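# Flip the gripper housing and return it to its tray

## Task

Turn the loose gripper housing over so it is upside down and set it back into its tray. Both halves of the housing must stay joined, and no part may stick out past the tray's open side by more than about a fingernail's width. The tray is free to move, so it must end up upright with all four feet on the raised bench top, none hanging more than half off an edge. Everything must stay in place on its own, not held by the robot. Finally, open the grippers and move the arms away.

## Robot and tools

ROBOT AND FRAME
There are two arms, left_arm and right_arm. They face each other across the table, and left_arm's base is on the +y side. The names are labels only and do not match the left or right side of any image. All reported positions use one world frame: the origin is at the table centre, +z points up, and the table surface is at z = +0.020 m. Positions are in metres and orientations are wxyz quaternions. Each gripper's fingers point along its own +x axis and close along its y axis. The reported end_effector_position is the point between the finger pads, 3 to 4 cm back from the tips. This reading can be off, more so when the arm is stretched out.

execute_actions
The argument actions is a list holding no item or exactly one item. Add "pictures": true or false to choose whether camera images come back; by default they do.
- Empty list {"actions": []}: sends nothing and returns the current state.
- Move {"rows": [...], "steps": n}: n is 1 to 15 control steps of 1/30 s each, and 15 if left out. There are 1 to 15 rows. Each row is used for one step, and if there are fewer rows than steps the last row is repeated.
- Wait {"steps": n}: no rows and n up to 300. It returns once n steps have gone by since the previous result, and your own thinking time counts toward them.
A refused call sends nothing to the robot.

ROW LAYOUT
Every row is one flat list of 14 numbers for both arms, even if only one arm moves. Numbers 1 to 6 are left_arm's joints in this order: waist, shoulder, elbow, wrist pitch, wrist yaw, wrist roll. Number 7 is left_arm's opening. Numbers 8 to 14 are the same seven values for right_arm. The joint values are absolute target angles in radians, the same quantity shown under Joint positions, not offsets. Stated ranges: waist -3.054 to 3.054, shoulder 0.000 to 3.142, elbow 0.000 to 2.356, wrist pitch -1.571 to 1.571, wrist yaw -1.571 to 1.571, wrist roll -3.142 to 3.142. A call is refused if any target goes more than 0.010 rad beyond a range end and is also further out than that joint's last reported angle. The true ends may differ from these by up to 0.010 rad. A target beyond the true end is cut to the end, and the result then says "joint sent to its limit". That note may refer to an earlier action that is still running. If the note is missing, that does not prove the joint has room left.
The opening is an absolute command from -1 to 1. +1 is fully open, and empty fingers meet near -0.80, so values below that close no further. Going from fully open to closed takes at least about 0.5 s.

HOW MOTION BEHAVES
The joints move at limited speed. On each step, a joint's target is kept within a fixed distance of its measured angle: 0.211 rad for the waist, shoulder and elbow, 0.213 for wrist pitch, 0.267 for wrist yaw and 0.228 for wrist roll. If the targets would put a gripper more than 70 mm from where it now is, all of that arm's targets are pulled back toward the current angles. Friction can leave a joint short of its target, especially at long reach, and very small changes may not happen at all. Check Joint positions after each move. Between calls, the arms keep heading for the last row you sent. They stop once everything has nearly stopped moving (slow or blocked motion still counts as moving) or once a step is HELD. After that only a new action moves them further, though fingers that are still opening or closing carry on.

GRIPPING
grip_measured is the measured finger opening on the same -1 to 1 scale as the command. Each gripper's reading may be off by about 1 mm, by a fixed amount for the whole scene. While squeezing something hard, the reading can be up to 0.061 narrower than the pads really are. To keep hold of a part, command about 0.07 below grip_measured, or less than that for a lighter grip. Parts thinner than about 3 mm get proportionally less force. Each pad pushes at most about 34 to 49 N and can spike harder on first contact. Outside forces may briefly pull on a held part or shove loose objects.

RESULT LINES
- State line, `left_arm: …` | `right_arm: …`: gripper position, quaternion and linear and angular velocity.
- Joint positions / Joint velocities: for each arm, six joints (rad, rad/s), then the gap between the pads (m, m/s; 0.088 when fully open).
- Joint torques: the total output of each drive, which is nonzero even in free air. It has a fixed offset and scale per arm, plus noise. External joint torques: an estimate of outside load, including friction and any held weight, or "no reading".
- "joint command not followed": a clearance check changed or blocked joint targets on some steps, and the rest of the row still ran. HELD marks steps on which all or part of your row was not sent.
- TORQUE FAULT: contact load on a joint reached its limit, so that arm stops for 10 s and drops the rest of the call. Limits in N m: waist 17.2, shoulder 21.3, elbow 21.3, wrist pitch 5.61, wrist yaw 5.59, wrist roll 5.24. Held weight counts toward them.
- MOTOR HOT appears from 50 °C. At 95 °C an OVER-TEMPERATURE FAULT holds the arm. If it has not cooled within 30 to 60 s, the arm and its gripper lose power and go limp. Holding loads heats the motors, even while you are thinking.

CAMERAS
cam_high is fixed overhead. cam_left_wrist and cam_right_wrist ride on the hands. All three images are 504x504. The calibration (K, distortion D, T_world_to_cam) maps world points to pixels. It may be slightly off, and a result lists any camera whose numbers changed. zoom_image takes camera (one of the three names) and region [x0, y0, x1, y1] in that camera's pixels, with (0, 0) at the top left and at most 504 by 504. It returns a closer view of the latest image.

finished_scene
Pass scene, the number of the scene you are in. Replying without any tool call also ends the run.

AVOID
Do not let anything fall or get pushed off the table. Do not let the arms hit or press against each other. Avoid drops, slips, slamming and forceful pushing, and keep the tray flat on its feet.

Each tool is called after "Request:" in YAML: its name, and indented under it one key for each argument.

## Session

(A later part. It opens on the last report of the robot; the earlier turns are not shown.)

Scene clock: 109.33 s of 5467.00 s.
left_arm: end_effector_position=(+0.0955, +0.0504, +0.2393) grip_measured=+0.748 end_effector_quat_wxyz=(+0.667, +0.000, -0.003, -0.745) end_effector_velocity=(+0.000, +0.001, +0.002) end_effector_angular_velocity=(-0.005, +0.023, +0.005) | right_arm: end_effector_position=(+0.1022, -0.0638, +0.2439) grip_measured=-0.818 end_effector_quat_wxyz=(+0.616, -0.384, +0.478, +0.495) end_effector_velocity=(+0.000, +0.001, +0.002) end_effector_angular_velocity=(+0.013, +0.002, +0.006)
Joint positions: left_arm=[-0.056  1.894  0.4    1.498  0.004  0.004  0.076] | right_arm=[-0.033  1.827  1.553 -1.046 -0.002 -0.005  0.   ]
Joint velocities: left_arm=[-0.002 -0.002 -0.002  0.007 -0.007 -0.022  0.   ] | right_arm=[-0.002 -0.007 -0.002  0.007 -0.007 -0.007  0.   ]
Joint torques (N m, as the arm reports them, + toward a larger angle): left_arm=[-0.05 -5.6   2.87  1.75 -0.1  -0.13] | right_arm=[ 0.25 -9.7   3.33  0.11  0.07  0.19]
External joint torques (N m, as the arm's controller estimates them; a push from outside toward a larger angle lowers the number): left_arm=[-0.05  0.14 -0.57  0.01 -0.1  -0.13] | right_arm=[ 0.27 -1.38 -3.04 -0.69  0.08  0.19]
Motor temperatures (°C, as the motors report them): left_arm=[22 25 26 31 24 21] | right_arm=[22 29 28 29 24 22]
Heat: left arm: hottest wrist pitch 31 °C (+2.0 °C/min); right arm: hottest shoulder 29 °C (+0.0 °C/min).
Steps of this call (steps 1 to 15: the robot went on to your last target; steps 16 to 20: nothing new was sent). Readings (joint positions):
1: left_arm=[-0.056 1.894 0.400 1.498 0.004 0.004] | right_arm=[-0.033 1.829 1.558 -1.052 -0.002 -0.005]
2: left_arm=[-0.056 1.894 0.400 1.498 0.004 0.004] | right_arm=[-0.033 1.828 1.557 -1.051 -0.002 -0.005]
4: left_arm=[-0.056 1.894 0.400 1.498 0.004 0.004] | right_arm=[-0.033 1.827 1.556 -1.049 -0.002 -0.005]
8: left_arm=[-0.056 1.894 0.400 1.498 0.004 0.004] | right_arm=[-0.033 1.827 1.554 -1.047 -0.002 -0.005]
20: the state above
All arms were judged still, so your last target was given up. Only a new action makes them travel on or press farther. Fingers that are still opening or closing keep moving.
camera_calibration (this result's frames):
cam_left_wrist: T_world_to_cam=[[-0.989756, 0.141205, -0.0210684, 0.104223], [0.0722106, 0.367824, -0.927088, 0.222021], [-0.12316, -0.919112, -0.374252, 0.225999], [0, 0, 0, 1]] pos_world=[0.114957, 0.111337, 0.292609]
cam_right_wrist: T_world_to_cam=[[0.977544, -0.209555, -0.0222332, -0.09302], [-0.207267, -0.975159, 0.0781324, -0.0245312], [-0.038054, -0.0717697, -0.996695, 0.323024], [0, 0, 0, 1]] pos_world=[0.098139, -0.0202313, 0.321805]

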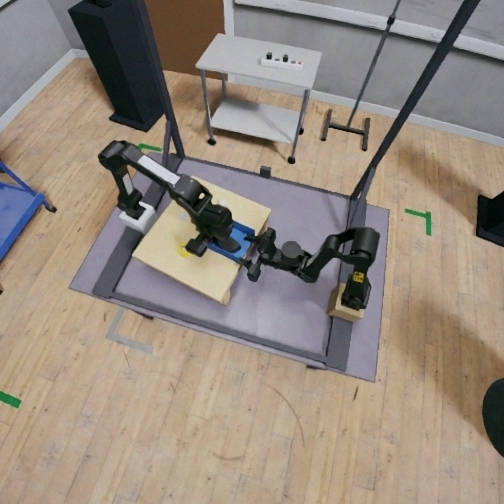

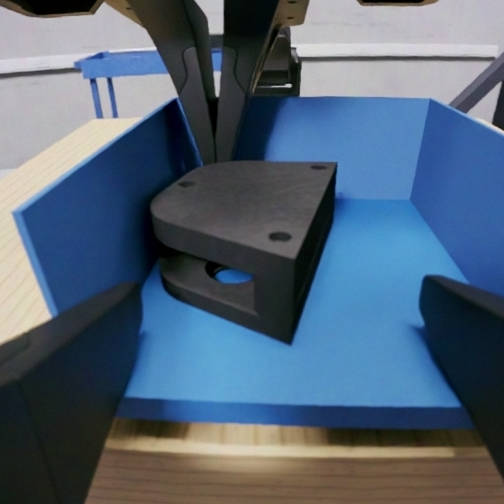

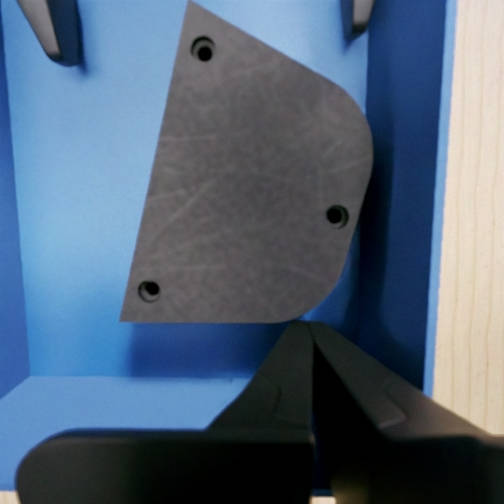

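Request:
execute_actions:
  actions:
    - {"rows":[[-0.055,1.90,0.405,1.495,0,0,0.75,-0.025,1.86,1.60,-1.09,0,0,-1],[-0.055,1.90,0.405,1.495,0,0,0.75,-0.025,1.88,1.63,-1.12,0,0,-1],[-0.055,1.90,0.405,1.495,0,0,0.75,-0.025,1.90,1.66,-1.15,0,0,-1],[-0.055,1.90,0.405,1.495,0,0,0.75,-0.025,1.92,1.69,-1.18,0,0,-1],[-0.055,1.90,0.405,1.495,0,0,0.75,-0.025,1.94,1.72,-1.21,0,0,-1],[-0.055,1.90,0.405,1.495,0,0,0.75,-0.025,1.96,1.75,-1.24,0,0,-1],[-0.055,1.90,0.405,1.495,0,0,0.75,-0.025,1.985,1.78,-1.27,0,0,-1],[-0.055,1.90,0.405,1.495,0,0,0.75,-0.025,2.01,1.81,-1.30,0,0,-1],[-0.055,1.90,0.405,1.495,0,0,0.75,-0.025,2.03,1.84,-1.33,0,0,-1],[-0.055,1.90,0.405,1.495,0,0,0.75,-0.025,2.05,1.872,-1.366,0,0,-1],[-0.055,1.90,0.405,1.495,0,0,0.75,-0.025,2.07,1.872,-1.366,0,0,-1]]}
  pictures: false

Request:
execute_actions:
  actions:
    - {"steps":20}

Scene clock: 119.87 s of 5467.00 s.
left_arm: end_effector_position=(+0.0956, +0.0504, +0.2386) grip_measured=+0.748 end_effector_quat_wxyz=(+0.667, +0.001, -0.002, -0.745) end_effector_velocity=(+0.002, -0.001, +0.000) end_effector_angular_velocity=(+0.003, +0.007, +0.020) | right_arm: end_effector_position=(+0.1017, -0.0582, +0.2403) grip_measured=-0.818 end_effector_quat_wxyz=(+0.563, -0.433, +0.537, +0.455) end_effector_velocity=(-0.002, -0.008, -0.049) end_effector_angular_velocity=(-0.292, +0.071, +0.005)
Joint positions: left_arm=[-0.056  1.895  0.4    1.496  0.003  0.004  0.076] | right_arm=[-0.028  2.027  1.838 -1.335 -0.002 -0.005  0.   ]
Joint velocities: left_arm=[-0.002 -0.002  0.002 -0.007 -0.022 -0.007 -0.   ] | right_arm=[-0.002  0.237  0.164 -0.227 -0.007 -0.007  0.   ]
Joint torques (N m, as the arm reports them, + toward a larger angle): left_arm=[-0.02 -5.96  2.92  1.88 -0.14 -0.11] | right_arm=[ 0.32 -9.03  6.51  0.26  0.07  0.19]
External joint torques (N m, as the arm's controller estimates them; a push from outside toward a larger angle lowers the number): left_arm=[-0.02 -0.24 -0.5   0.15 -0.14 -0.12] | right_arm=[ 0.33  0.81  0.27 -0.14  0.08  0.19]
Motor temperatures (°C, as the motors report them): left_arm=[22 25 26 31 24 21] | right_arm=[22 30 27 28 24 22]
Heat: left arm: hottest wrist pitch 31 °C (+0.0 °C/min); right arm: hottest shoulder 30 °C (+0.0 °C/min).
Steps of this call (steps 1 to 90: nothing new was sent; then 7.03 s passed at rest; steps 91 to 105: all 15 steps of this action). Readings (joint positions):
91: left_arm=[-0.056 1.894 0.400 1.498 0.003 0.004] | right_arm=[-0.033 1.827 1.558 -1.049 -0.002 -0.005]
92: left_arm=[-0.056 1.894 0.400 1.498 0.003 0.004] | right_arm=[-0.032 1.829 1.568 -1.066 -0.002 -0.005]
94: left_arm=[-0.056 1.895 0.400 1.496 0.003 0.004] | right_arm=[-0.030 1.847 1.600 -1.108 -0.002 -0.005]
98: left_arm=[-0.056 1.895 0.400 1.496 0.003 0.004] | right_arm=[-0.028 1.914 1.704 -1.202 -0.002 -0.005]
105: the state above

Scene clock: 120.53 s of 5467.00 s.
left_arm: end_effector_position=(+0.0956, +0.0504, +0.2386) grip_measured=+0.748 end_effector_quat_wxyz=(+0.667, +0.001, -0.002, -0.745) end_effector_velocity=(+0.000, +0.001, +0.002) end_effector_angular_velocity=(-0.008, -0.006, +0.005) | right_arm: end_effector_position=(+0.1015, -0.0584, +0.2387) grip_measured=-0.818 end_effector_quat_wxyz=(+0.556, -0.439, +0.544, +0.450) end_effector_velocity=(+0.002, +0.001, +0.000) end_effector_angular_velocity=(+0.006, -0.009, +0.005)
Joint positions: left_arm=[-0.056  1.895  0.4    1.496  0.003  0.004  0.076] | right_arm=[-0.028  2.048  1.865 -1.364 -0.002 -0.005  0.   ]
Joint velocities: left_arm=[-0.002 -0.002 -0.002  0.007 -0.007  0.007 -0.   ] | right_arm=[-0.002 -0.002 -0.002  0.007  0.007 -0.007  0.   ]
Joint torques (N m, as the arm reports them, + toward a larger angle): left_arm=[ 0.05 -5.76  2.83  1.85 -0.12 -0.11] | right_arm=[ 0.26 -8.46  6.42  0.17  0.05  0.19]
External joint torques (N m, as the arm's controller estimates them; a push from outside toward a larger angle lowers the number): left_arm=[ 0.01 -0.08 -0.56  0.14 -0.11 -0.12] | right_arm=[ 0.26  1.03  0.5  -0.23  0.06  0.19]
Motor temperatures (°C, as the motors report them): left_arm=[22 25 26 31 24 21] | right_arm=[22 31 27 28 24 22]
Heat: left arm: hottest wrist pitch 31 °C (+0.0 °C/min); right arm: hottest shoulder 31 °C (+1.0 °C/min).
Steps of this call (steps 1 to 20: the robot went on to your last target). Readings (joint positions):
1: left_arm=[-0.056 1.895 0.400 1.496 0.003 0.004] | right_arm=[-0.028 2.033 1.843 -1.342 -0.002 -0.005]
2: left_arm=[-0.056 1.895 0.400 1.496 0.003 0.004] | right_arm=[-0.028 2.038 1.847 -1.347 -0.002 -0.005]
4: left_arm=[-0.056 1.895 0.400 1.496 0.003 0.004] | right_arm=[-0.028 2.044 1.853 -1.354 -0.002 -0.005]
8: left_arm=[-0.056 1.895 0.400 1.496 0.003 0.004] | right_arm=[-0.028 2.045 1.862 -1.360 -0.002 -0.005]
20: the state above
camera_calibration (this result's frames):
cam_left_wrist: T_world_to_cam=[[-0.989804, 0.140883, -0.0209746, 0.104264], [0.0723325, 0.370311, -0.926087, 0.220992], [-0.122703, -0.918162, -0.376726, 0.226226], [0, 0, 0, 1]] pos_world=[0.114974, 0.111187, 0.29207]
cam_right_wrist: T_world_to_cam=[[0.977361, -0.210227, -0.0238631, -0.0909928], [-0.193488, -0.933728, 0.301187, -0.0712353], [-0.0855993, -0.289751, -0.953266, 0.30001], [0, 0, 0, 1]] pos_world=[0.10083, 0.00128462, 0.305273]

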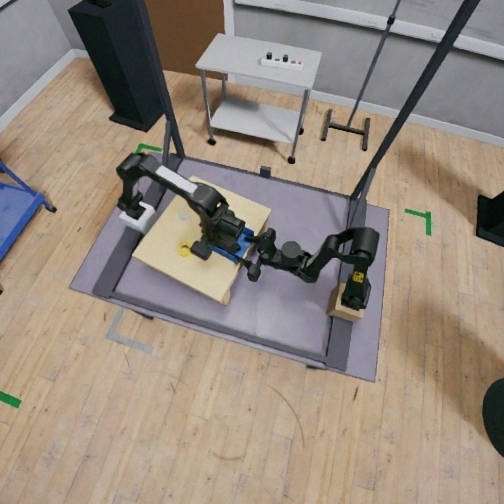

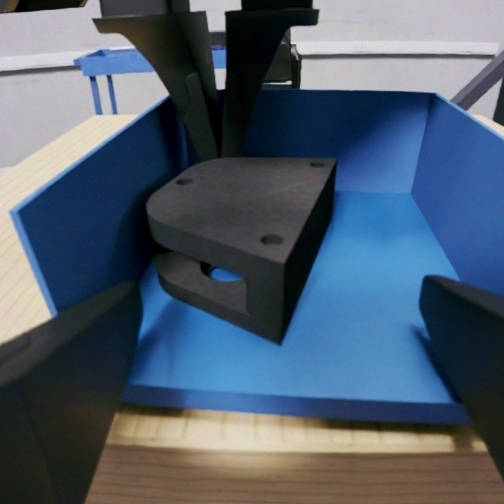

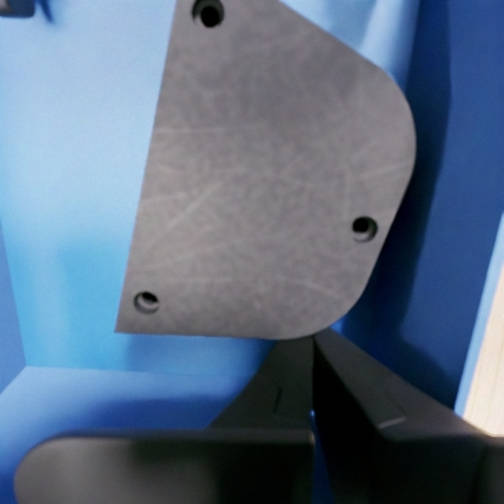

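Request:
execute_actions:
  actions:
    - {"rows":[[-0.055,1.90,0.405,1.495,0,0,0.75,-0.02,2.085,1.872,-1.35,0,0,-1],[-0.055,1.90,0.405,1.495,0,0,0.75,-0.02,2.10,1.872,-1.33,0,0,-1],[-0.055,1.90,0.405,1.495,0,0,0.75,-0.02,2.10,1.872,-1.33,0,0,-1],[-0.055,1.90,0.405,1.495,0,0,0.75,-0.02,2.10,1.872,-1.33,0,0,-1],[-0.055,1.90,0.405,1.495,0,0,0.75,-0.02,2.10,1.872,-1.33,0,0,-1],[-0.055,1.90,0.405,1.495,0,0,0.75,-0.02,2.10,1.872,-1.33,0,0,-1],[-0.055,1.90,0.405,1.495,0,0,0.75,-0.016,2.10,1.872,-1.315,0,0,-1],[-0.055,1.90,0.405,1.495,0,0,0.75,-0.012,2.10,1.872,-1.30,0,0,-1],[-0.055,1.90,0.405,1.495,0,0,0.75,-0.008,2.10,1.872,-1.285,0,0,-1],[-0.055,1.90,0.405,1.495,0,0,0.75,-0.004,2.10,1.872,-1.27,0,0,-1],[-0.055,1.90,0.405,1.495,0,0,0.75,0,2.105,1.872,-1.255,0,0,-1],[-0.055,1.90,0.405,1.495,0,0,0.75,0.004,2.105,1.872,-1.24,0,0,-1],[-0.055,1.90,0.405,1.495,0,0,0.75,0.008,2.11,1.872,-1.22,0,0,-1]]}
  pictures: false

Request:
execute_actions:
  actions:
    - {"steps":20}

Scene clock: 128.00 s of 5467.00 s.
left_arm: end_effector_position=(+0.0956, +0.0504, +0.2386) grip_measured=+0.748 end_effector_quat_wxyz=(+0.667, +0.001, -0.002, -0.745) end_effector_velocity=(+0.000, +0.001, -0.001) end_effector_angular_velocity=(+0.008, +0.007, +0.005) | right_arm: end_effector_position=(+0.0969, -0.0311, +0.2291) grip_measured=-0.818 end_effector_quat_wxyz=(+0.573, -0.426, +0.514, +0.475) end_effector_velocity=(-0.025, +0.087, -0.001) end_effector_angular_velocity=(+0.344, -0.060, +0.103)
Joint positions: left_arm=[-0.056  1.895  0.4    1.496  0.003  0.004  0.076] | right_arm=[-0.003  2.08   1.869 -1.253 -0.    -0.005  0.   ]
Joint velocities: left_arm=[-0.002 -0.002 -0.002 -0.007 -0.007 -0.007  0.   ] | right_arm=[ 0.095  0.022 -0.002  0.374 -0.007 -0.007  0.   ]
Joint torques (N m, as the arm reports them, + toward a larger angle): left_arm=[-0.04 -5.71  2.77  1.89 -0.15 -0.13] | right_arm=[ 0.09 -8.53  6.23  0.63  0.02  0.2 ]
External joint torques (N m, as the arm's controller estimates them; a push from outside toward a larger angle lowers the number): left_arm=[-0.04  0.   -0.63  0.16 -0.15 -0.14] | right_arm=[0.13 1.14 0.25 0.23 0.03 0.2 ]
Motor temperatures (°C, as the motors report them): left_arm=[22 25 26 31 24 21] | right_arm=[22 31 27 27 24 22]
Heat: left arm: hottest wrist pitch 31 °C (+0.0 °C/min); right arm: hottest shoulder 31 °C (+1.0 °C/min).
Steps of this call (steps 1 to 15: the robot went on to your last target; steps 16 to 90: nothing new was sent; then 3.97 s passed at rest; steps 91 to 105: all 15 steps of this action). Readings (joint positions):
91: left_arm=[-0.056 1.895 0.400 1.496 0.003 0.004] | right_arm=[-0.028 2.049 1.866 -1.364 -0.002 -0.005]
92: left_arm=[-0.056 1.895 0.400 1.496 0.003 0.004] | right_arm=[-0.027 2.053 1.866 -1.361 -0.002 -0.005]
94: left_arm=[-0.056 1.895 0.400 1.496 0.003 0.004] | right_arm=[-0.026 2.060 1.868 -1.346 -0.002 -0.005]
98: left_arm=[-0.056 1.895 0.400 1.496 0.003 0.004] | right_arm=[-0.023 2.076 1.868 -1.332 -0.002 -0.005]
105: the state above

Scene clock: 128.67 s of 5467.00 s.
left_arm: end_effector_position=(+0.0956, +0.0504, +0.2386) grip_measured=+0.748 end_effector_quat_wxyz=(+0.667, +0.001, -0.002, -0.745) end_effector_velocity=(+0.000, +0.001, -0.001) end_effector_angular_velocity=(+0.010, +0.021, +0.005) | right_arm: end_effector_position=(+0.0950, -0.0245, +0.2290) grip_measured=-0.818 end_effector_quat_wxyz=(+0.578, -0.422, +0.505, +0.482) end_effector_velocity=(+0.002, -0.003, +0.000) end_effector_angular_velocity=(-0.009, -0.007, +0.004)
Joint positions: left_arm=[-0.056  1.895  0.4    1.496  0.003  0.004  0.076] | right_arm=[ 0.004  2.082  1.869 -1.225 -0.    -0.005  0.   ]
Joint velocities: left_arm=[-0.002 -0.002 -0.002 -0.007 -0.007 -0.022 -0.   ] | right_arm=[-0.002 -0.002 -0.002 -0.007  0.007 -0.007  0.   ]
Joint torques (N m, as the arm reports them, + toward a larger angle): left_arm=[ 0.04 -5.65  2.79  1.91 -0.12 -0.07] | right_arm=[ 0.32 -8.18  6.06  0.95  0.02  0.19]
External joint torques (N m, as the arm's controller estimates them; a push from outside toward a larger angle lowers the number): left_arm=[ 0.    0.05 -0.6   0.18 -0.11 -0.08] | right_arm=[ 0.4   1.73 -0.06  0.36  0.02  0.19]
Motor temperatures (°C, as the motors report them): left_arm=[22 25 26 31 24 21] | right_arm=[22 31 27 27 24 22]
Heat: left arm: hottest wrist pitch 31 °C (+0.0 °C/min); right arm: hottest shoulder 31 °C (+1.0 °C/min).
Steps of this call (steps 1 to 20: the robot went on to your last target). Readings (joint positions):
1: left_arm=[-0.056 1.895 0.400 1.496 0.003 0.004] | right_arm=[-0.001 2.081 1.869 -1.245 -0.000 -0.005]
2: left_arm=[-0.056 1.895 0.400 1.496 0.003 0.004] | right_arm=[0.001 2.081 1.869 -1.241 -0.000 -0.005]
4: left_arm=[-0.056 1.895 0.400 1.496 0.003 0.004] | right_arm=[0.003 2.081 1.869 -1.235 -0.000 -0.005]
8: left_arm=[-0.056 1.895 0.400 1.496 0.003 0.004] | right_arm=[0.004 2.082 1.869 -1.228 -0.000 -0.005]
20: the state above
camera_calibration (this result's frames):
cam_left_wrist: T_world_to_cam=[[-0.989804, 0.140883, -0.0209746, 0.104264], [0.0723325, 0.370311, -0.926087, 0.220992], [-0.122703, -0.918162, -0.376726, 0.226226], [0, 0, 0, 1]] pos_world=[0.114974, 0.111187, 0.29207]
cam_right_wrist: T_world_to_cam=[[0.984066, -0.176423, -0.0220956, -0.0779734], [-0.168823, -0.966121, 0.195213, -0.0167976], [-0.0557872, -0.188372, -0.980512, 0.305877], [0, 0, 0, 1]] pos_world=[0.0909592, 0.0276338, 0.301472]

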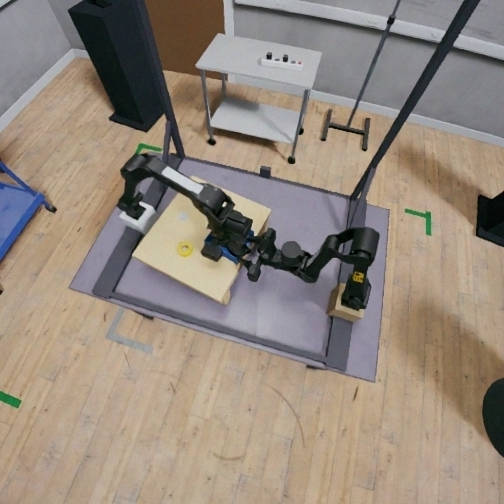

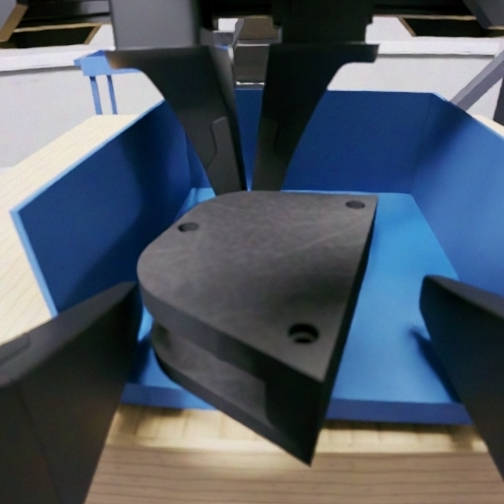

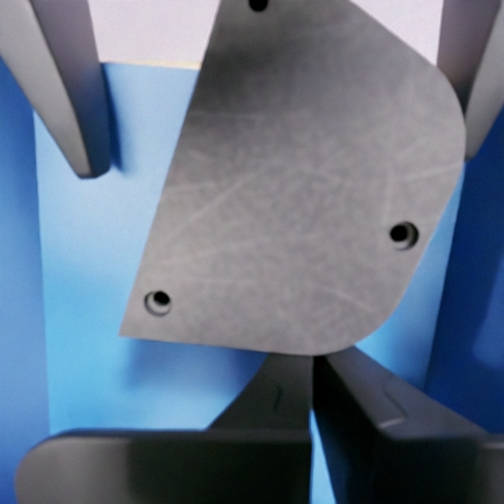

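Request:
execute_actions:
  actions:
    - {"rows":[[-0.065,1.90,0.405,1.495,0,0,0.7,0.004,2.10,1.872,-1.225,0,0,-1],[-0.072,1.90,0.405,1.495,0,0,0.65,0.004,2.10,1.872,-1.225,0,0,-1],[-0.08,1.90,0.405,1.495,0,0,0.6,0.004,2.10,1.872,-1.225,0,0,-1],[-0.08,1.90,0.405,1.495,0,0,0.6,0.004,2.10,1.872,-1.225,0,0,-1],[-0.08,1.90,0.405,1.495,0,0,0.6,0.004,2.10,1.872,-1.225,0,0,-1],[-0.08,1.90,0.405,1.495,0,0,0.6,0.004,2.10,1.872,-1.225,0,0,-1],[-0.08,1.91,0.425,1.485,0,0,0.6,0.004,2.10,1.872,-1.225,0,0,-1],[-0.08,1.92,0.445,1.475,0,0,0.6,0.004,2.10,1.872,-1.225,0,0,-1],[-0.08,1.93,0.465,1.465,0,0,0.6,0.004,2.10,1.872,-1.225,0,0,-1],[-0.08,1.94,0.485,1.455,0,0,0.6,0.004,2.10,1.872,-1.225,0,0,-1],[-0.08,1.95,0.505,1.445,0,0,0.6,0.004,2.10,1.872,-1.225,0,0,-1]]}
  pictures: false

Request:
execute_actions:
  actions:
    - {"steps":20}

Scene clock: 135.07 s of 5467.00 s.
left_arm: end_effector_position=(+0.0854, +0.0319, +0.2401) grip_measured=+0.606 end_effector_quat_wxyz=(+0.660, -0.001, -0.004, -0.751) end_effector_velocity=(-0.006, -0.031, +0.005) end_effector_angular_velocity=(-0.011, +0.009, -0.010) | right_arm: end_effector_position=(+0.0951, -0.0244, +0.2290) grip_measured=-0.818 end_effector_quat_wxyz=(+0.578, -0.422, +0.505, +0.482) end_effector_velocity=(+0.002, -0.003, +0.000) end_effector_angular_velocity=(-0.009, -0.007, +0.004)
Joint positions: left_arm=[-0.076  1.933  0.48   1.459  0.002  0.004  0.069] | right_arm=[ 0.004  2.082  1.869 -1.224 -0.    -0.005  0.   ]
Joint velocities: left_arm=[-0.002  0.051  0.129 -0.066  0.007 -0.007 -0.002] | right_arm=[-0.002 -0.002 -0.002 -0.007  0.007 -0.007  0.   ]
Joint torques (N m, as the arm reports them, + toward a larger angle): left_arm=[-0.57 -5.66  3.25  1.49 -0.13 -0.13] | right_arm=[ 0.03 -9.26  6.18  0.53  0.03  0.18]
External joint torques (N m, as the arm's controller estimates them; a push from outside toward a larger angle lowers the number): left_arm=[-0.56  0.51 -0.19 -0.22 -0.14 -0.14] | right_arm=[ 0.05  0.56  0.11 -0.06  0.03  0.18]
Motor temperatures (°C, as the motors report them): left_arm=[22 25 26 31 24 21] | right_arm=[22 31 28 27 24 22]
Heat: left arm: hottest wrist pitch 31 °C (+0.0 °C/min); right arm: hottest shoulder 31 °C (+1.0 °C/min).
Steps of this call (steps 1 to 15: the robot went on to your last target; steps 16 to 90: nothing new was sent; then 2.90 s passed at rest; steps 91 to 105: all 15 steps of this action). Readings (joint positions):
91: left_arm=[-0.056 1.895 0.400 1.496 0.003 0.004] | right_arm=[0.004 2.082 1.869 -1.224 -0.000 -0.005]
92: left_arm=[-0.057 1.895 0.400 1.496 0.003 0.004] | right_arm=[0.004 2.082 1.869 -1.224 -0.000 -0.005]
94: left_arm=[-0.064 1.895 0.400 1.496 0.002 0.004] | right_arm=[0.004 2.082 1.869 -1.224 -0.000 -0.005]
98: left_arm=[-0.074 1.898 0.405 1.493 0.002 0.004] | right_arm=[0.004 2.082 1.869 -1.224 -0.000 -0.005]
105: the state above

Scene clock: 135.73 s of 5467.00 s.
left_arm: end_effector_position=(+0.0849, +0.0283, +0.2405) grip_measured=+0.602 end_effector_quat_wxyz=(+0.660, -0.002, -0.004, -0.751) end_effector_velocity=(+0.002, +0.000, -0.005) end_effector_angular_velocity=(+0.025, +0.019, +0.019) | right_arm: end_effector_position=(+0.0950, -0.0245, +0.2290) grip_measured=-0.818 end_effector_quat_wxyz=(+0.578, -0.422, +0.505, +0.482) end_effector_velocity=(-0.003, -0.005, -0.000) end_effector_angular_velocity=(-0.017, +0.026, -0.007)
Joint positions: left_arm=[-0.076  1.939  0.495  1.451  0.002  0.004  0.068] | right_arm=[ 0.004  2.082  1.869 -1.225 -0.    -0.005  0.   ]
Joint velocities: left_arm=[-0.002 -0.002 -0.002 -0.022 -0.022 -0.022 -0.   ] | right_arm=[-0.002 -0.002 -0.002 -0.022 -0.022  0.007  0.   ]
Joint torques (N m, as the arm reports them, + toward a larger angle): left_arm=[-0.54 -5.56  3.42  1.45 -0.12 -0.05] | right_arm=[ 0.02 -9.24  6.16  0.58  0.04  0.19]
External joint torques (N m, as the arm's controller estimates them; a push from outside toward a larger angle lowers the number): left_arm=[-0.55  0.69 -0.23 -0.28 -0.11 -0.05] | right_arm=[0.   0.67 0.06 0.01 0.05 0.19]
Motor temperatures (°C, as the motors report them): left_arm=[22 25 26 31 24 21] | right_arm=[22 31 28 27 24 22]
Heat: left arm: hottest wrist pitch 31 °C (+0.0 °C/min); right arm: hottest shoulder 31 °C (+1.0 °C/min).
Steps of this call (steps 1 to 20: the robot went on to your last target). Readings (joint positions):
1: left_arm=[-0.076 1.934 0.484 1.457 0.002 0.004] | right_arm=[0.004 2.082 1.869 -1.225 -0.000 -0.005]
2: left_arm=[-0.076 1.935 0.486 1.456 0.002 0.004] | right_arm=[0.004 2.082 1.869 -1.225 -0.000 -0.005]
4: left_arm=[-0.076 1.936 0.490 1.454 0.002 0.004] | right_arm=[0.004 2.082 1.869 -1.225 -0.000 -0.005]
8: left_arm=[-0.076 1.938 0.493 1.452 0.002 0.004] | right_arm=[0.004 2.082 1.869 -1.225 -0.000 -0.005]
20: the state above
camera_calibration (this result's frames):
cam_left_wrist: T_world_to_cam=[[-0.986963, 0.159596, -0.0208257, 0.0960136], [0.0782283, 0.362593, -0.928659, 0.232037], [-0.140659, -0.918181, -0.370351, 0.205408], [0, 0, 0, 1]] pos_world=[0.105503, 0.0891433, 0.293556]
cam_right_wrist: T_world_to_cam=[[0.984066, -0.176423, -0.0220956, -0.0779734], [-0.168823, -0.966121, 0.195213, -0.0167976], [-0.0557872, -0.188372, -0.980512, 0.305877], [0, 0, 0, 1]] pos_world=[0.0909592, 0.0276338, 0.301472]

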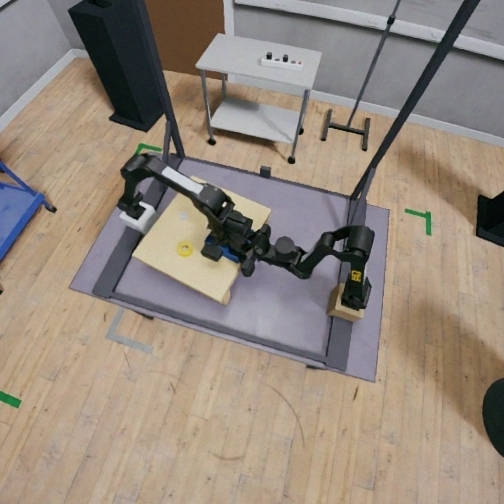

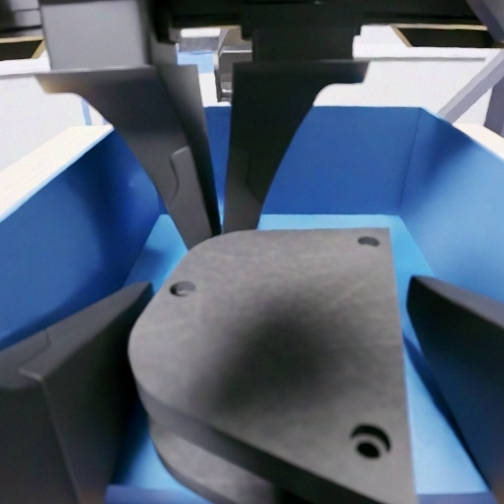

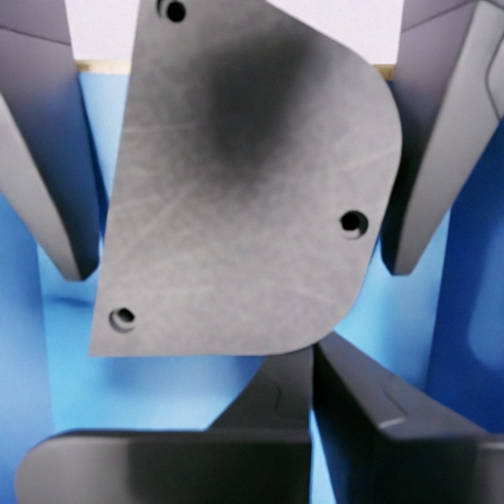

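Request:
execute_actions:
  actions:
    - {"rows":[[-0.077,1.935,0.497,1.45,0,0,0.15,0.004,1.85,1.872,-1.4,0,0,-1]]}
  pictures: false

Request:
execute_actions:
  actions:
    - {"rows":[[-0.077,1.935,0.497,1.45,0,0,0.15,-0.04,0.85,0.95,-0.55,-0.07,0,1]]}
  pictures: false

Request:
execute_actions:
  actions:
    - {"steps":25}

Scene clock: 144.50 s of 5467.00 s.
left_arm: end_effector_position=(+0.0841, +0.0285, +0.2405) grip_measured=+0.270 end_effector_quat_wxyz=(+0.659, -0.002, -0.004, -0.752) end_effector_velocity=(-0.004, +0.001, -0.001) end_effector_angular_velocity=(+0.008, +0.006, -0.015) | right_arm: end_effector_position=(+0.0860, -0.0733, +0.3154) grip_measured=-0.818 end_effector_quat_wxyz=(+0.596, -0.404, +0.484, +0.497) end_effector_velocity=(-0.004, -0.009, -0.009) end_effector_angular_velocity=(-0.049, +0.015, +0.011)
Joint positions: left_arm=[-0.078  1.939  0.495  1.451  0.002  0.004  0.052] | right_arm=[ 0.004  1.85   1.878 -1.393 -0.    -0.005  0.   ]
Joint velocities: left_arm=[-0.007 -0.002 -0.002 -0.007  0.007 -0.007 -0.   ] | right_arm=[ 0.002 -0.002 -0.032 -0.022 -0.007 -0.007  0.   ]
Joint torques (N m, as the arm reports them, + toward a larger angle): left_arm=[ 0.03 -7.59  2.74  1.83 -0.12 -0.14] | right_arm=[ 0.07 -9.04  5.36  0.51  0.03  0.18]
External joint torques (N m, as the arm's controller estimates them; a push from outside toward a larger angle lowers the number): left_arm=[ 0.05 -1.39 -0.87  0.12 -0.12 -0.14] | right_arm=[ 0.04 -1.03 -0.64 -0.17  0.04  0.18]
Motor temperatures (°C, as the motors report them): left_arm=[22 26 26 31 24 21] | right_arm=[22 32 28 27 24 22]
Heat: left arm: hottest wrist pitch 31 °C (+0.0 °C/min); right arm: hottest shoulder 32 °C (+1.0 °C/min).
Steps of this call (steps 1 to 15: the robot went on to your last target; steps 16 to 90: nothing new was sent; then 5.27 s passed at rest; steps 91 to 105: all 15 steps of this action). Readings (joint positions):
91: left_arm=[-0.076 1.939 0.495 1.451 0.002 0.004] | right_arm=[0.004 2.072 1.869 -1.233 -0.000 -0.005]
92: left_arm=[-0.077 1.939 0.495 1.451 0.002 0.004] | right_arm=[0.004 2.060 1.869 -1.268 -0.000 -0.005]
94: left_arm=[-0.078 1.939 0.495 1.451 0.002 0.004] | right_arm=[0.004 2.019 1.866 -1.317 -0.000 -0.005]
98: left_arm=[-0.078 1.939 0.495 1.451 0.002 0.004] | right_arm=[0.004 1.902 1.870 -1.370 -0.000 -0.005]
105: the state above

Scene clock: 145.00 s of 5467.00 s.
left_arm: end_effector_position=(+0.0841, +0.0285, +0.2405) grip_measured=+0.270 end_effector_quat_wxyz=(+0.659, -0.002, -0.004, -0.752) end_effector_velocity=(+0.002, +0.000, -0.001) end_effector_angular_velocity=(+0.010, +0.021, +0.019) | right_arm: end_effector_position=(+0.0836, -0.1103, +0.3746) grip_measured=+0.850 end_effector_quat_wxyz=(+0.713, -0.211, +0.279, +0.607) end_effector_velocity=(-0.030, -0.137, +0.116) end_effector_angular_velocity=(+1.312, -0.301, +0.003)
Joint positions: left_arm=[-0.078  1.939  0.495  1.451  0.002  0.004  0.052] | right_arm=[-0.036  1.24   1.239 -0.715 -0.063 -0.005  0.081]
Joint velocities: left_arm=[-0.002 -0.002 -0.002 -0.007 -0.022 -0.022  0.   ] | right_arm=[-0.007 -1.326 -1.292  1.311 -0.007 -0.007  0.104]
Joint torques (N m, as the arm reports them, + toward a larger angle): left_arm=[ 0.02 -7.5   2.78  1.84 -0.14 -0.08] | right_arm=[-0.26 -6.27  5.1   1.84 -0.1   0.2 ]
External joint torques (N m, as the arm's controller estimates them; a push from outside toward a larger angle lowers the number): left_arm=[ 0.04 -1.25 -0.87  0.11 -0.14 -0.09] | right_arm=[-0.25 -2.01 -1.59  0.31 -0.07  0.2 ]
Motor temperatures (°C, as the motors report them): left_arm=[22 26 26 31 24 21] | right_arm=[22 32 28 27 24 22]
Heat: left arm: hottest wrist pitch 31 °C (+0.0 °C/min); right arm: hottest shoulder 32 °C (+1.0 °C/min).
Steps of this call (steps 1 to 15: all 15 steps of this action). Readings (joint positions):
1: left_arm=[-0.078 1.939 0.495 1.451 0.002 0.004] | right_arm=[0.002 1.835 1.853 -1.361 -0.008 -0.005]
2: left_arm=[-0.078 1.939 0.495 1.451 0.002 0.004] | right_arm=[-0.004 1.803 1.805 -1.307 -0.023 -0.005]
4: left_arm=[-0.078 1.939 0.495 1.451 0.002 0.004] | right_arm=[-0.019 1.729 1.712 -1.224 -0.039 -0.005]
8: left_arm=[-0.078 1.939 0.495 1.451 0.002 0.004] | right_arm=[-0.035 1.552 1.539 -1.038 -0.055 -0.005]
15: the state above

Scene clock: 145.83 s of 5467.00 s.
left_arm: end_effector_position=(+0.0841, +0.0285, +0.2405) grip_measured=+0.270 end_effector_quat_wxyz=(+0.659, -0.002, -0.004, -0.752) end_effector_velocity=(+0.000, -0.001, +0.002) end_effector_angular_velocity=(-0.001, +0.008, +0.015) | right_arm: end_effector_position=(+0.0695, -0.1713, +0.3987) grip_measured=+0.977 end_effector_quat_wxyz=(+0.742, -0.134, +0.176, +0.633) end_effector_velocity=(-0.001, -0.002, -0.001) end_effector_angular_velocity=(-0.003, -0.003, +0.007)
Joint positions: left_arm=[-0.078  1.939  0.495  1.451  0.002  0.004  0.052] | right_arm=[-0.037  0.857  0.962 -0.552 -0.065 -0.005  0.087]
Joint velocities: left_arm=[-0.007 -0.007  0.002 -0.007 -0.022 -0.007 -0.   ] | right_arm=[-0.002 -0.007 -0.002 -0.007 -0.007 -0.007 -0.   ]
Joint torques (N m, as the arm reports them, + toward a larger angle): left_arm=[ 0.   -7.36  2.73  1.87 -0.06 -0.08] | right_arm=[-0.22 -3.53  5.33  2.13 -0.19  0.2 ]
External joint torques (N m, as the arm's controller estimates them; a push from outside toward a larger angle lowers the number): left_arm=[ 0.03 -1.09 -0.95  0.14 -0.07 -0.09] | right_arm=[-0.21 -1.68 -1.65  0.34 -0.16  0.19]
Motor temperatures (°C, as the motors report them): left_arm=[22 26 26 31 24 21] | right_arm=[22 32 28 27 24 22]
Heat: left arm: hottest wrist pitch 31 °C (+0.0 °C/min); right arm: hottest shoulder 32 °C (+1.0 °C/min).
Steps of this call (steps 1 to 25: the robot went on to your last target). Readings (joint positions):
1: left_arm=[-0.078 1.939 0.495 1.451 0.002 0.004] | right_arm=[-0.036 1.196 1.196 -0.675 -0.064 -0.005]
2: left_arm=[-0.078 1.939 0.495 1.451 0.002 0.004] | right_arm=[-0.037 1.152 1.155 -0.644 -0.064 -0.005]
4: left_arm=[-0.078 1.939 0.495 1.451 0.002 0.004] | right_arm=[-0.037 1.061 1.076 -0.610 -0.064 -0.005]
8: left_arm=[-0.078 1.939 0.495 1.451 0.002 0.004] | right_arm=[-0.037 0.923 0.997 -0.572 -0.065 -0.005]
25: the state above
camera_calibration (this result's frames):
cam_left_wrist: T_world_to_cam=[[-0.986657, 0.161478, -0.0208257, 0.0951267], [0.0789197, 0.362443, -0.928659, 0.232009], [-0.14241, -0.917911, -0.370351, 0.20553], [0, 0, 0, 1]] pos_world=[0.104817, 0.0892073, 0.293556]
cam_right_wrist: T_world_to_cam=[[0.98896, -0.144149, -0.0343366, -0.0649583], [-0.125242, -0.689266, -0.713601, 0.210677], [0.0791979, 0.710023, -0.699711, 0.475763], [0, 0, 0, 1]] pos_world=[0.0529474, -0.201954, 0.481005]

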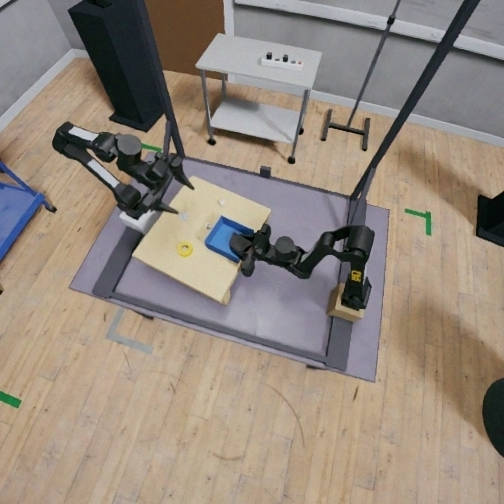

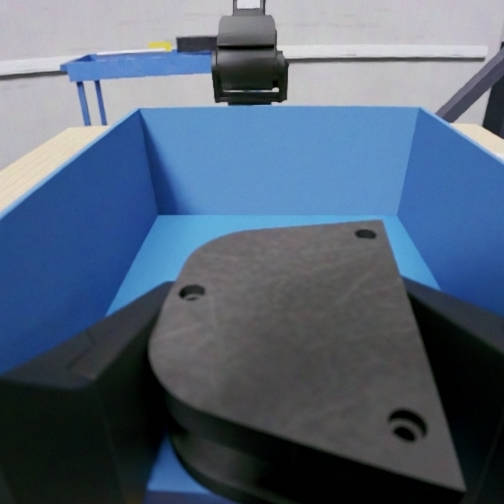

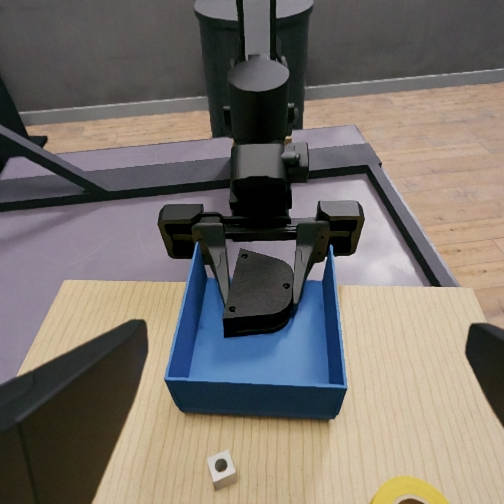

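Lift along the shoulder arc, then roll.

Request:
execute_actions:
  actions:
    - {"rows":[[-0.077,1.90,0.497,1.41,0,0,0.15,-0.04,0.85,0.95,-0.45,-0.07,0,1],[-0.077,1.86,0.497,1.37,0,0,0.15,-0.04,0.85,0.95,-0.45,-0.07,0,1],[-0.077,1.82,0.497,1.33,0,0,0.15,-0.04,0.85,0.95,-0.45,-0.07,0,1],[-0.077,1.78,0.497,1.29,0,0,0.15,-0.04,0.85,0.95,-0.45,-0.07,0,1],[-0.077,1.74,0.497,1.25,0,0,0.15,-0.04,0.85,0.95,-0.45,-0.07,0,1],[-0.077,1.70,0.497,1.21,0,0,0.15,-0.04,0.85,0.95,-0.45,-0.07,0,1],[-0.077,1.66,0.497,1.17,0,0,0.15,-0.04,0.85,0.95,-0.45,-0.07,0,1],[-0.077,1.62,0.497,1.13,0,0,0.15,-0.04,0.85,0.95,-0.45,-0.07,0,1],[-0.077,1.58,0.497,1.09,0,0,0.15,-0.04,0.85,0.95,-0.45,-0.07,0,1],[-0.077,1.54,0.497,1.05,0,0,0.15,-0.04,0.85,0.95,-0.45,-0.07,0,1],[-0.077,1.50,0.497,1.01,0,0,0.15,-0.04,0.85,0.95,-0.45,-0.07,0,1],[-0.077,1.46,0.497,0.97,0,0,0.15,-0.04,0.85,0.95,-0.45,-0.07,0,1],[-0.077,1.42,0.497,0.93,0,0,0.15,-0.04,0.85,0.95,-0.45,-0.07,0,1],[-0.077,1.38,0.497,0.89,0,0,0.15,-0.04,0.85,0.95,-0.45,-0.07,0,1],[-0.077,1.34,0.497,0.85,0,0,0.15,-0.04,0.85,0.95,-0.45,-0.07,0,1]]}
  pictures: false

Request:
execute_actions:
  actions:
    - {"steps":15}

Request:
execute_actions:
  actions:
    - {"rows":[[-0.077,1.34,0.497,0.85,0,3.14,0.15,-0.04,0.85,0.95,-0.45,-0.07,0,1]]}
  pictures: false

Request:
execute_actions:
  actions:
    - {"steps":65}

Scene clock: 159.97 s of 5467.00 s.
left_arm: end_effector_position=(+0.0870, +0.0512, +0.3171) grip_measured=+0.270 end_effector_quat_wxyz=(+0.659, +0.003, -0.000, -0.752) end_effector_velocity=(+0.012, +0.106, +0.197) end_effector_angular_velocity=(-0.026, +0.011, -0.010) | right_arm: end_effector_position=(+0.0712, -0.1639, +0.4176) grip_measured=+0.977 end_effector_quat_wxyz=(+0.750, -0.106, +0.138, +0.639) end_effector_velocity=(-0.000, +0.001, +0.004) end_effector_angular_velocity=(+0.021, -0.009, +0.007)
Joint positions: left_arm=[-0.078  1.492  0.495  0.993  0.002  0.004  0.052] | right_arm=[-0.037  0.854  0.958 -0.454 -0.065 -0.005  0.087]
Joint velocities: left_arm=[-0.002 -1.179 -0.002 -1.15   0.007 -0.007 -0.   ] | right_arm=[-0.002 -0.002 -0.002  0.022 -0.007 -0.007 -0.   ]
Joint torques (N m, as the arm reports them, + toward a larger angle): left_arm=[-0.08 -7.05  4.22  1.85 -0.14 -0.1 ] | right_arm=[-0.23 -3.27  5.85  2.21 -0.18  0.19]
External joint torques (N m, as the arm's controller estimates them; a push from outside toward a larger angle lowers the number): left_arm=[-0.11 -2.05 -1.16  0.13 -0.13 -0.1 ] | right_arm=[-0.22 -1.37 -1.18  0.38 -0.16  0.18]
Motor temperatures (°C, as the motors report them): left_arm=[22 26 26 31 24 21] | right_arm=[22 30 28 29 24 22]
Heat: left arm: hottest wrist pitch 31 °C (+0.0 °C/min); right arm: hottest shoulder 30 °C (+1.0 °C/min).
Steps of this call (steps 1 to 15: the robot went on to your last target; steps 16 to 90: nothing new was sent; then 10.63 s passed at rest; steps 91 to 105: all 15 steps of this action). Readings (joint positions):
91: left_arm=[-0.078 1.935 0.495 1.448 0.002 0.004] | right_arm=[-0.037 0.857 0.960 -0.540 -0.065 -0.005]
92: left_arm=[-0.078 1.926 0.495 1.433 0.002 0.004] | right_arm=[-0.037 0.857 0.958 -0.518 -0.065 -0.005]
94: left_arm=[-0.078 1.888 0.495 1.382 0.002 0.004] | right_arm=[-0.037 0.857 0.958 -0.488 -0.065 -0.005]
98: left_arm=[-0.078 1.762 0.495 1.257 0.002 0.004] | right_arm=[-0.037 0.854 0.958 -0.464 -0.065 -0.005]
105: the state above

Scene clock: 160.47 s of 5467.00 s.
left_arm: end_effector_position=(+0.0889, +0.0653, +0.3394) grip_measured=+0.270 end_effector_quat_wxyz=(+0.659, +0.002, -0.001, -0.752) end_effector_velocity=(+0.001, +0.003, +0.002) end_effector_angular_velocity=(+0.003, +0.007, +0.005) | right_arm: end_effector_position=(+0.0713, -0.1637, +0.4181) grip_measured=+0.977 end_effector_quat_wxyz=(+0.750, -0.105, +0.137, +0.639) end_effector_velocity=(-0.000, +0.000, +0.001) end_effector_angular_velocity=(+0.007, -0.006, +0.007)
Joint positions: left_arm=[-0.078  1.351  0.495  0.854  0.002  0.004  0.052] | right_arm=[-0.037  0.854  0.958 -0.451 -0.065 -0.005  0.087]
Joint velocities: left_arm=[-0.002 -0.022 -0.002 -0.022 -0.007 -0.007 -0.   ] | right_arm=[-0.002 -0.002 -0.002  0.007 -0.007 -0.007 -0.   ]
Joint torques (N m, as the arm reports them, + toward a larger angle): left_arm=[-0.04 -5.97  4.56  1.94 -0.12 -0.1 ] | right_arm=[-0.19 -3.38  5.92  2.19 -0.15  0.2 ]
External joint torques (N m, as the arm's controller estimates them; a push from outside toward a larger angle lowers the number): left_arm=[-0.04 -1.58 -1.42  0.21 -0.12 -0.11] | right_arm=[-0.19 -1.45 -1.14  0.35 -0.13  0.19]
Motor temperatures (°C, as the motors report them): left_arm=[22 26 26 31 24 21] | right_arm=[22 30 28 29 24 22]
Heat: left arm: hottest wrist pitch 31 °C (+0.0 °C/min); right arm: hottest shoulder 30 °C (+1.0 °C/min).
Steps of this call (steps 1 to 15: the robot went on to your last target). Readings (joint positions):
1: left_arm=[-0.078 1.456 0.495 0.960 0.002 0.004] | right_arm=[-0.037 0.854 0.958 -0.453 -0.065 -0.005]
2: left_arm=[-0.078 1.428 0.495 0.937 0.002 0.004] | right_arm=[-0.037 0.854 0.958 -0.453 -0.065 -0.005]
4: left_arm=[-0.078 1.389 0.495 0.905 0.002 0.004] | right_arm=[-0.037 0.854 0.958 -0.452 -0.065 -0.005]
8: left_arm=[-0.078 1.363 0.495 0.868 0.002 0.004] | right_arm=[-0.037 0.854 0.958 -0.452 -0.065 -0.005]
15: the state above
camera_calibration (this result's frames):
cam_left_wrist: T_world_to_cam=[[-0.986631, 0.161674, -0.0205022, 0.0958055], [0.0800515, 0.37121, -0.925092, 0.308255], [-0.141952, -0.914366, -0.37919, 0.279389], [0, 0, 0, 1]] pos_world=[0.109508, 0.125547, 0.393069]
cam_right_wrist: T_world_to_cam=[[0.989636, -0.141202, -0.0261189, -0.0679208], [-0.10854, -0.616462, -0.779868, 0.268386], [0.0940176, 0.77462, -0.625399, 0.462263], [0, 0, 0, 1]] pos_world=[0.0528866, -0.202219, 0.49663]

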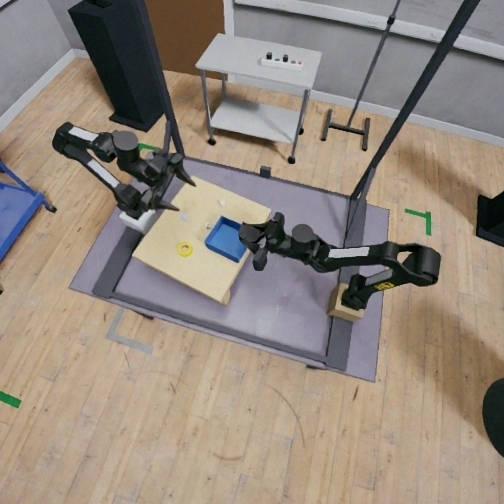

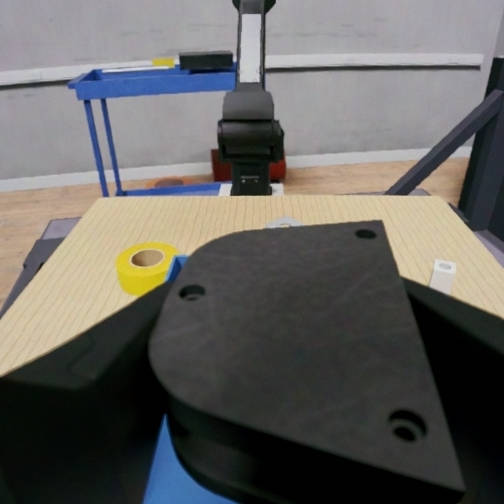

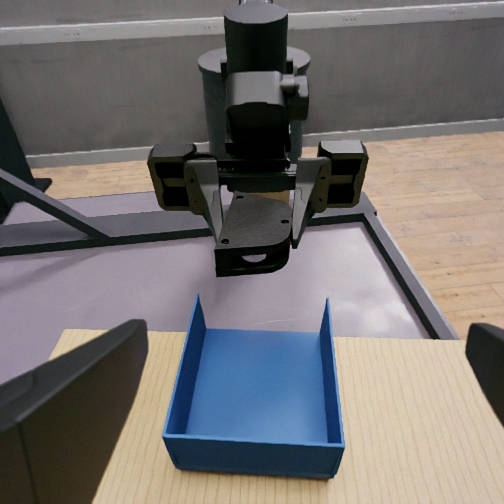

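Scene clock: 160.97 s of 5467.00 s.
left_arm: end_effector_position=(+0.0889, +0.0656, +0.3397) grip_measured=+0.270 end_effector_quat_wxyz=(+0.618, +0.229, -0.259, -0.706) end_effector_velocity=(+0.000, +0.001, -0.004) end_effector_angular_velocity=(-0.172, -1.403, +0.001) | right_arm: end_effector_position=(+0.0713, -0.1637, +0.4181) grip_measured=+0.977 end_effector_quat_wxyz=(+0.750, -0.105, +0.137, +0.639) end_effector_velocity=(+0.002, -0.001, -0.004) end_effector_angular_velocity=(-0.016, -0.020, -0.002)
Joint positions: left_arm=[-0.078  1.349  0.495  0.851  0.002  0.706  0.052] | right_arm=[-0.037  0.854  0.958 -0.451 -0.065 -0.005  0.087]
Joint velocities: left_arm=[-0.002 -0.002 -0.007 -0.007 -0.007  1.414 -0.   ] | right_arm=[-0.002 -0.002 -0.007 -0.007  0.007 -0.022 -0.   ]
Joint torques (N m, as the arm reports them, + toward a larger angle): left_arm=[-0.14 -6.18  4.58  1.85 -0.06  0.11] | right_arm=[-0.18 -3.18  5.75  2.16 -0.16  0.2 ]
External joint torques (N m, as the arm's controller estimates them; a push from outside toward a larger angle lowers the number): left_arm=[-0.14 -1.85 -1.32  0.15 -0.07  0.14] | right_arm=[-0.18 -1.3  -1.21  0.36 -0.15  0.19]
Motor temperatures (°C, as the motors report them): left_arm=[22 26 26 31 24 21] | right_arm=[22 30 28 29 24 22]
Heat: left arm: hottest wrist pitch 31 °C (+0.0 °C/min); right arm: hottest shoulder 30 °C (+1.0 °C/min).
Steps of this call (steps 1 to 15: all 15 steps of this action). Readings (joint positions):
1: left_arm=[-0.078 1.351 0.495 0.853 0.002 0.032] | right_arm=[-0.037 0.854 0.958 -0.451 -0.065 -0.005]
2: left_arm=[-0.078 1.350 0.495 0.853 0.002 0.081] | right_arm=[-0.037 0.854 0.958 -0.451 -0.065 -0.005]
4: left_arm=[-0.078 1.350 0.495 0.852 0.002 0.177] | right_arm=[-0.037 0.854 0.958 -0.451 -0.065 -0.005]
8: left_arm=[-0.078 1.349 0.495 0.852 0.002 0.369] | right_arm=[-0.037 0.854 0.958 -0.451 -0.065 -0.005]
15: the state above

Scene clock: 163.13 s of 5467.00 s.
left_arm: end_effector_position=(+0.0889, +0.0656, +0.3397) grip_measured=+0.270 end_effector_quat_wxyz=(+0.002, +0.659, -0.752, -0.005) end_effector_velocity=(+0.002, -0.000, -0.007) end_effector_angular_velocity=(+0.026, -0.011, +0.010) | right_arm: end_effector_position=(+0.0713, -0.1637, +0.4181) grip_measured=+0.977 end_effector_quat_wxyz=(+0.750, -0.105, +0.137, +0.639) end_effector_velocity=(+0.002, -0.000, -0.003) end_effector_angular_velocity=(-0.016, -0.020, -0.002)
Joint positions: left_arm=[-0.078  1.349  0.495  0.851  0.002  3.131  0.052] | right_arm=[-0.037  0.854  0.958 -0.451 -0.065 -0.005  0.087]
Joint velocities: left_arm=[ 0.002  0.002 -0.002 -0.022 -0.007  0.007  0.   ] | right_arm=[-0.002  0.002 -0.002 -0.007  0.007 -0.022 -0.   ]
Joint torques (N m, as the arm reports them, + toward a larger angle): left_arm=[ 0.03 -6.08  4.63  1.89 -0.08  0.2 ] | right_arm=[-0.24 -3.26  5.81  2.15 -0.16  0.2 ]
External joint torques (N m, as the arm's controller estimates them; a push from outside toward a larger angle lowers the number): left_arm=[-0.01 -1.82 -1.21  0.23 -0.08  0.21] | right_arm=[-0.23 -1.44 -1.1   0.37 -0.14  0.19]
Motor temperatures (°C, as the motors report them): left_arm=[22 26 26 31 24 21] | right_arm=[22 30 28 29 24 22]
Heat: left arm: hottest wrist pitch 31 °C (+0.0 °C/min); right arm: hottest shoulder 30 °C (+1.0 °C/min).
Steps of this call (steps 1 to 65: the robot went on to your last target). Readings (joint positions):
1: left_arm=[-0.078 1.349 0.495 0.851 0.002 0.754] | right_arm=[-0.037 0.854 0.958 -0.451 -0.065 -0.005]
2: left_arm=[-0.078 1.349 0.495 0.851 0.002 0.802] | right_arm=[-0.037 0.854 0.958 -0.451 -0.065 -0.005]
4: left_arm=[-0.078 1.349 0.495 0.851 0.002 0.898] | right_arm=[-0.037 0.854 0.958 -0.451 -0.065 -0.005]
8: left_arm=[-0.078 1.349 0.495 0.851 0.002 1.090] | right_arm=[-0.037 0.854 0.958 -0.451 -0.065 -0.005]
65: the state above
camera_calibration (this result's frames):
cam_left_wrist: T_world_to_cam=[[0.995051, -0.0991384, 0.00678444, -0.072518], [0.030866, 0.373254, 0.927215, -0.316543], [-0.0944549, -0.922417, 0.374467, 0.0200338], [0, 0, 0, 1]] pos_world=[0.0838218, 0.129441, 0.286494]
cam_right_wrist: T_world_to_cam=[[0.989636, -0.141202, -0.0261189, -0.0679208], [-0.10854, -0.616462, -0.779868, 0.268386], [0.0940176, 0.77462, -0.625399, 0.462263], [0, 0, 0, 1]] pos_world=[0.0528866, -0.202219, 0.49663]

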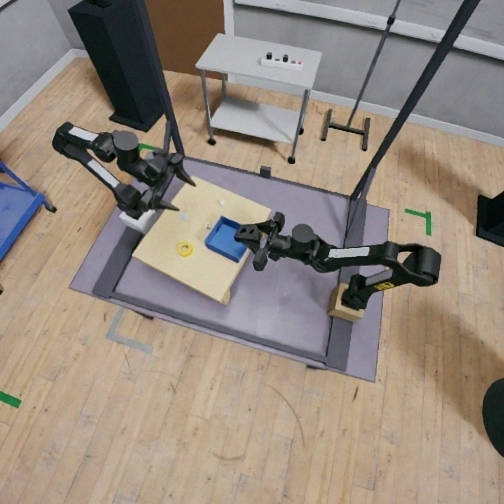

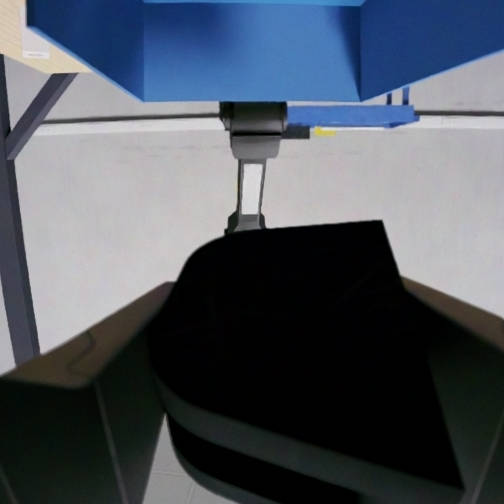

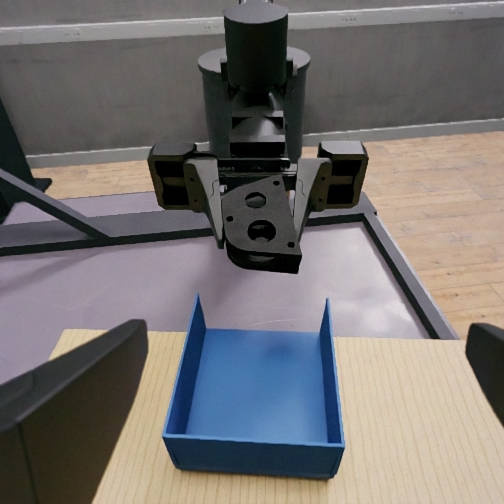

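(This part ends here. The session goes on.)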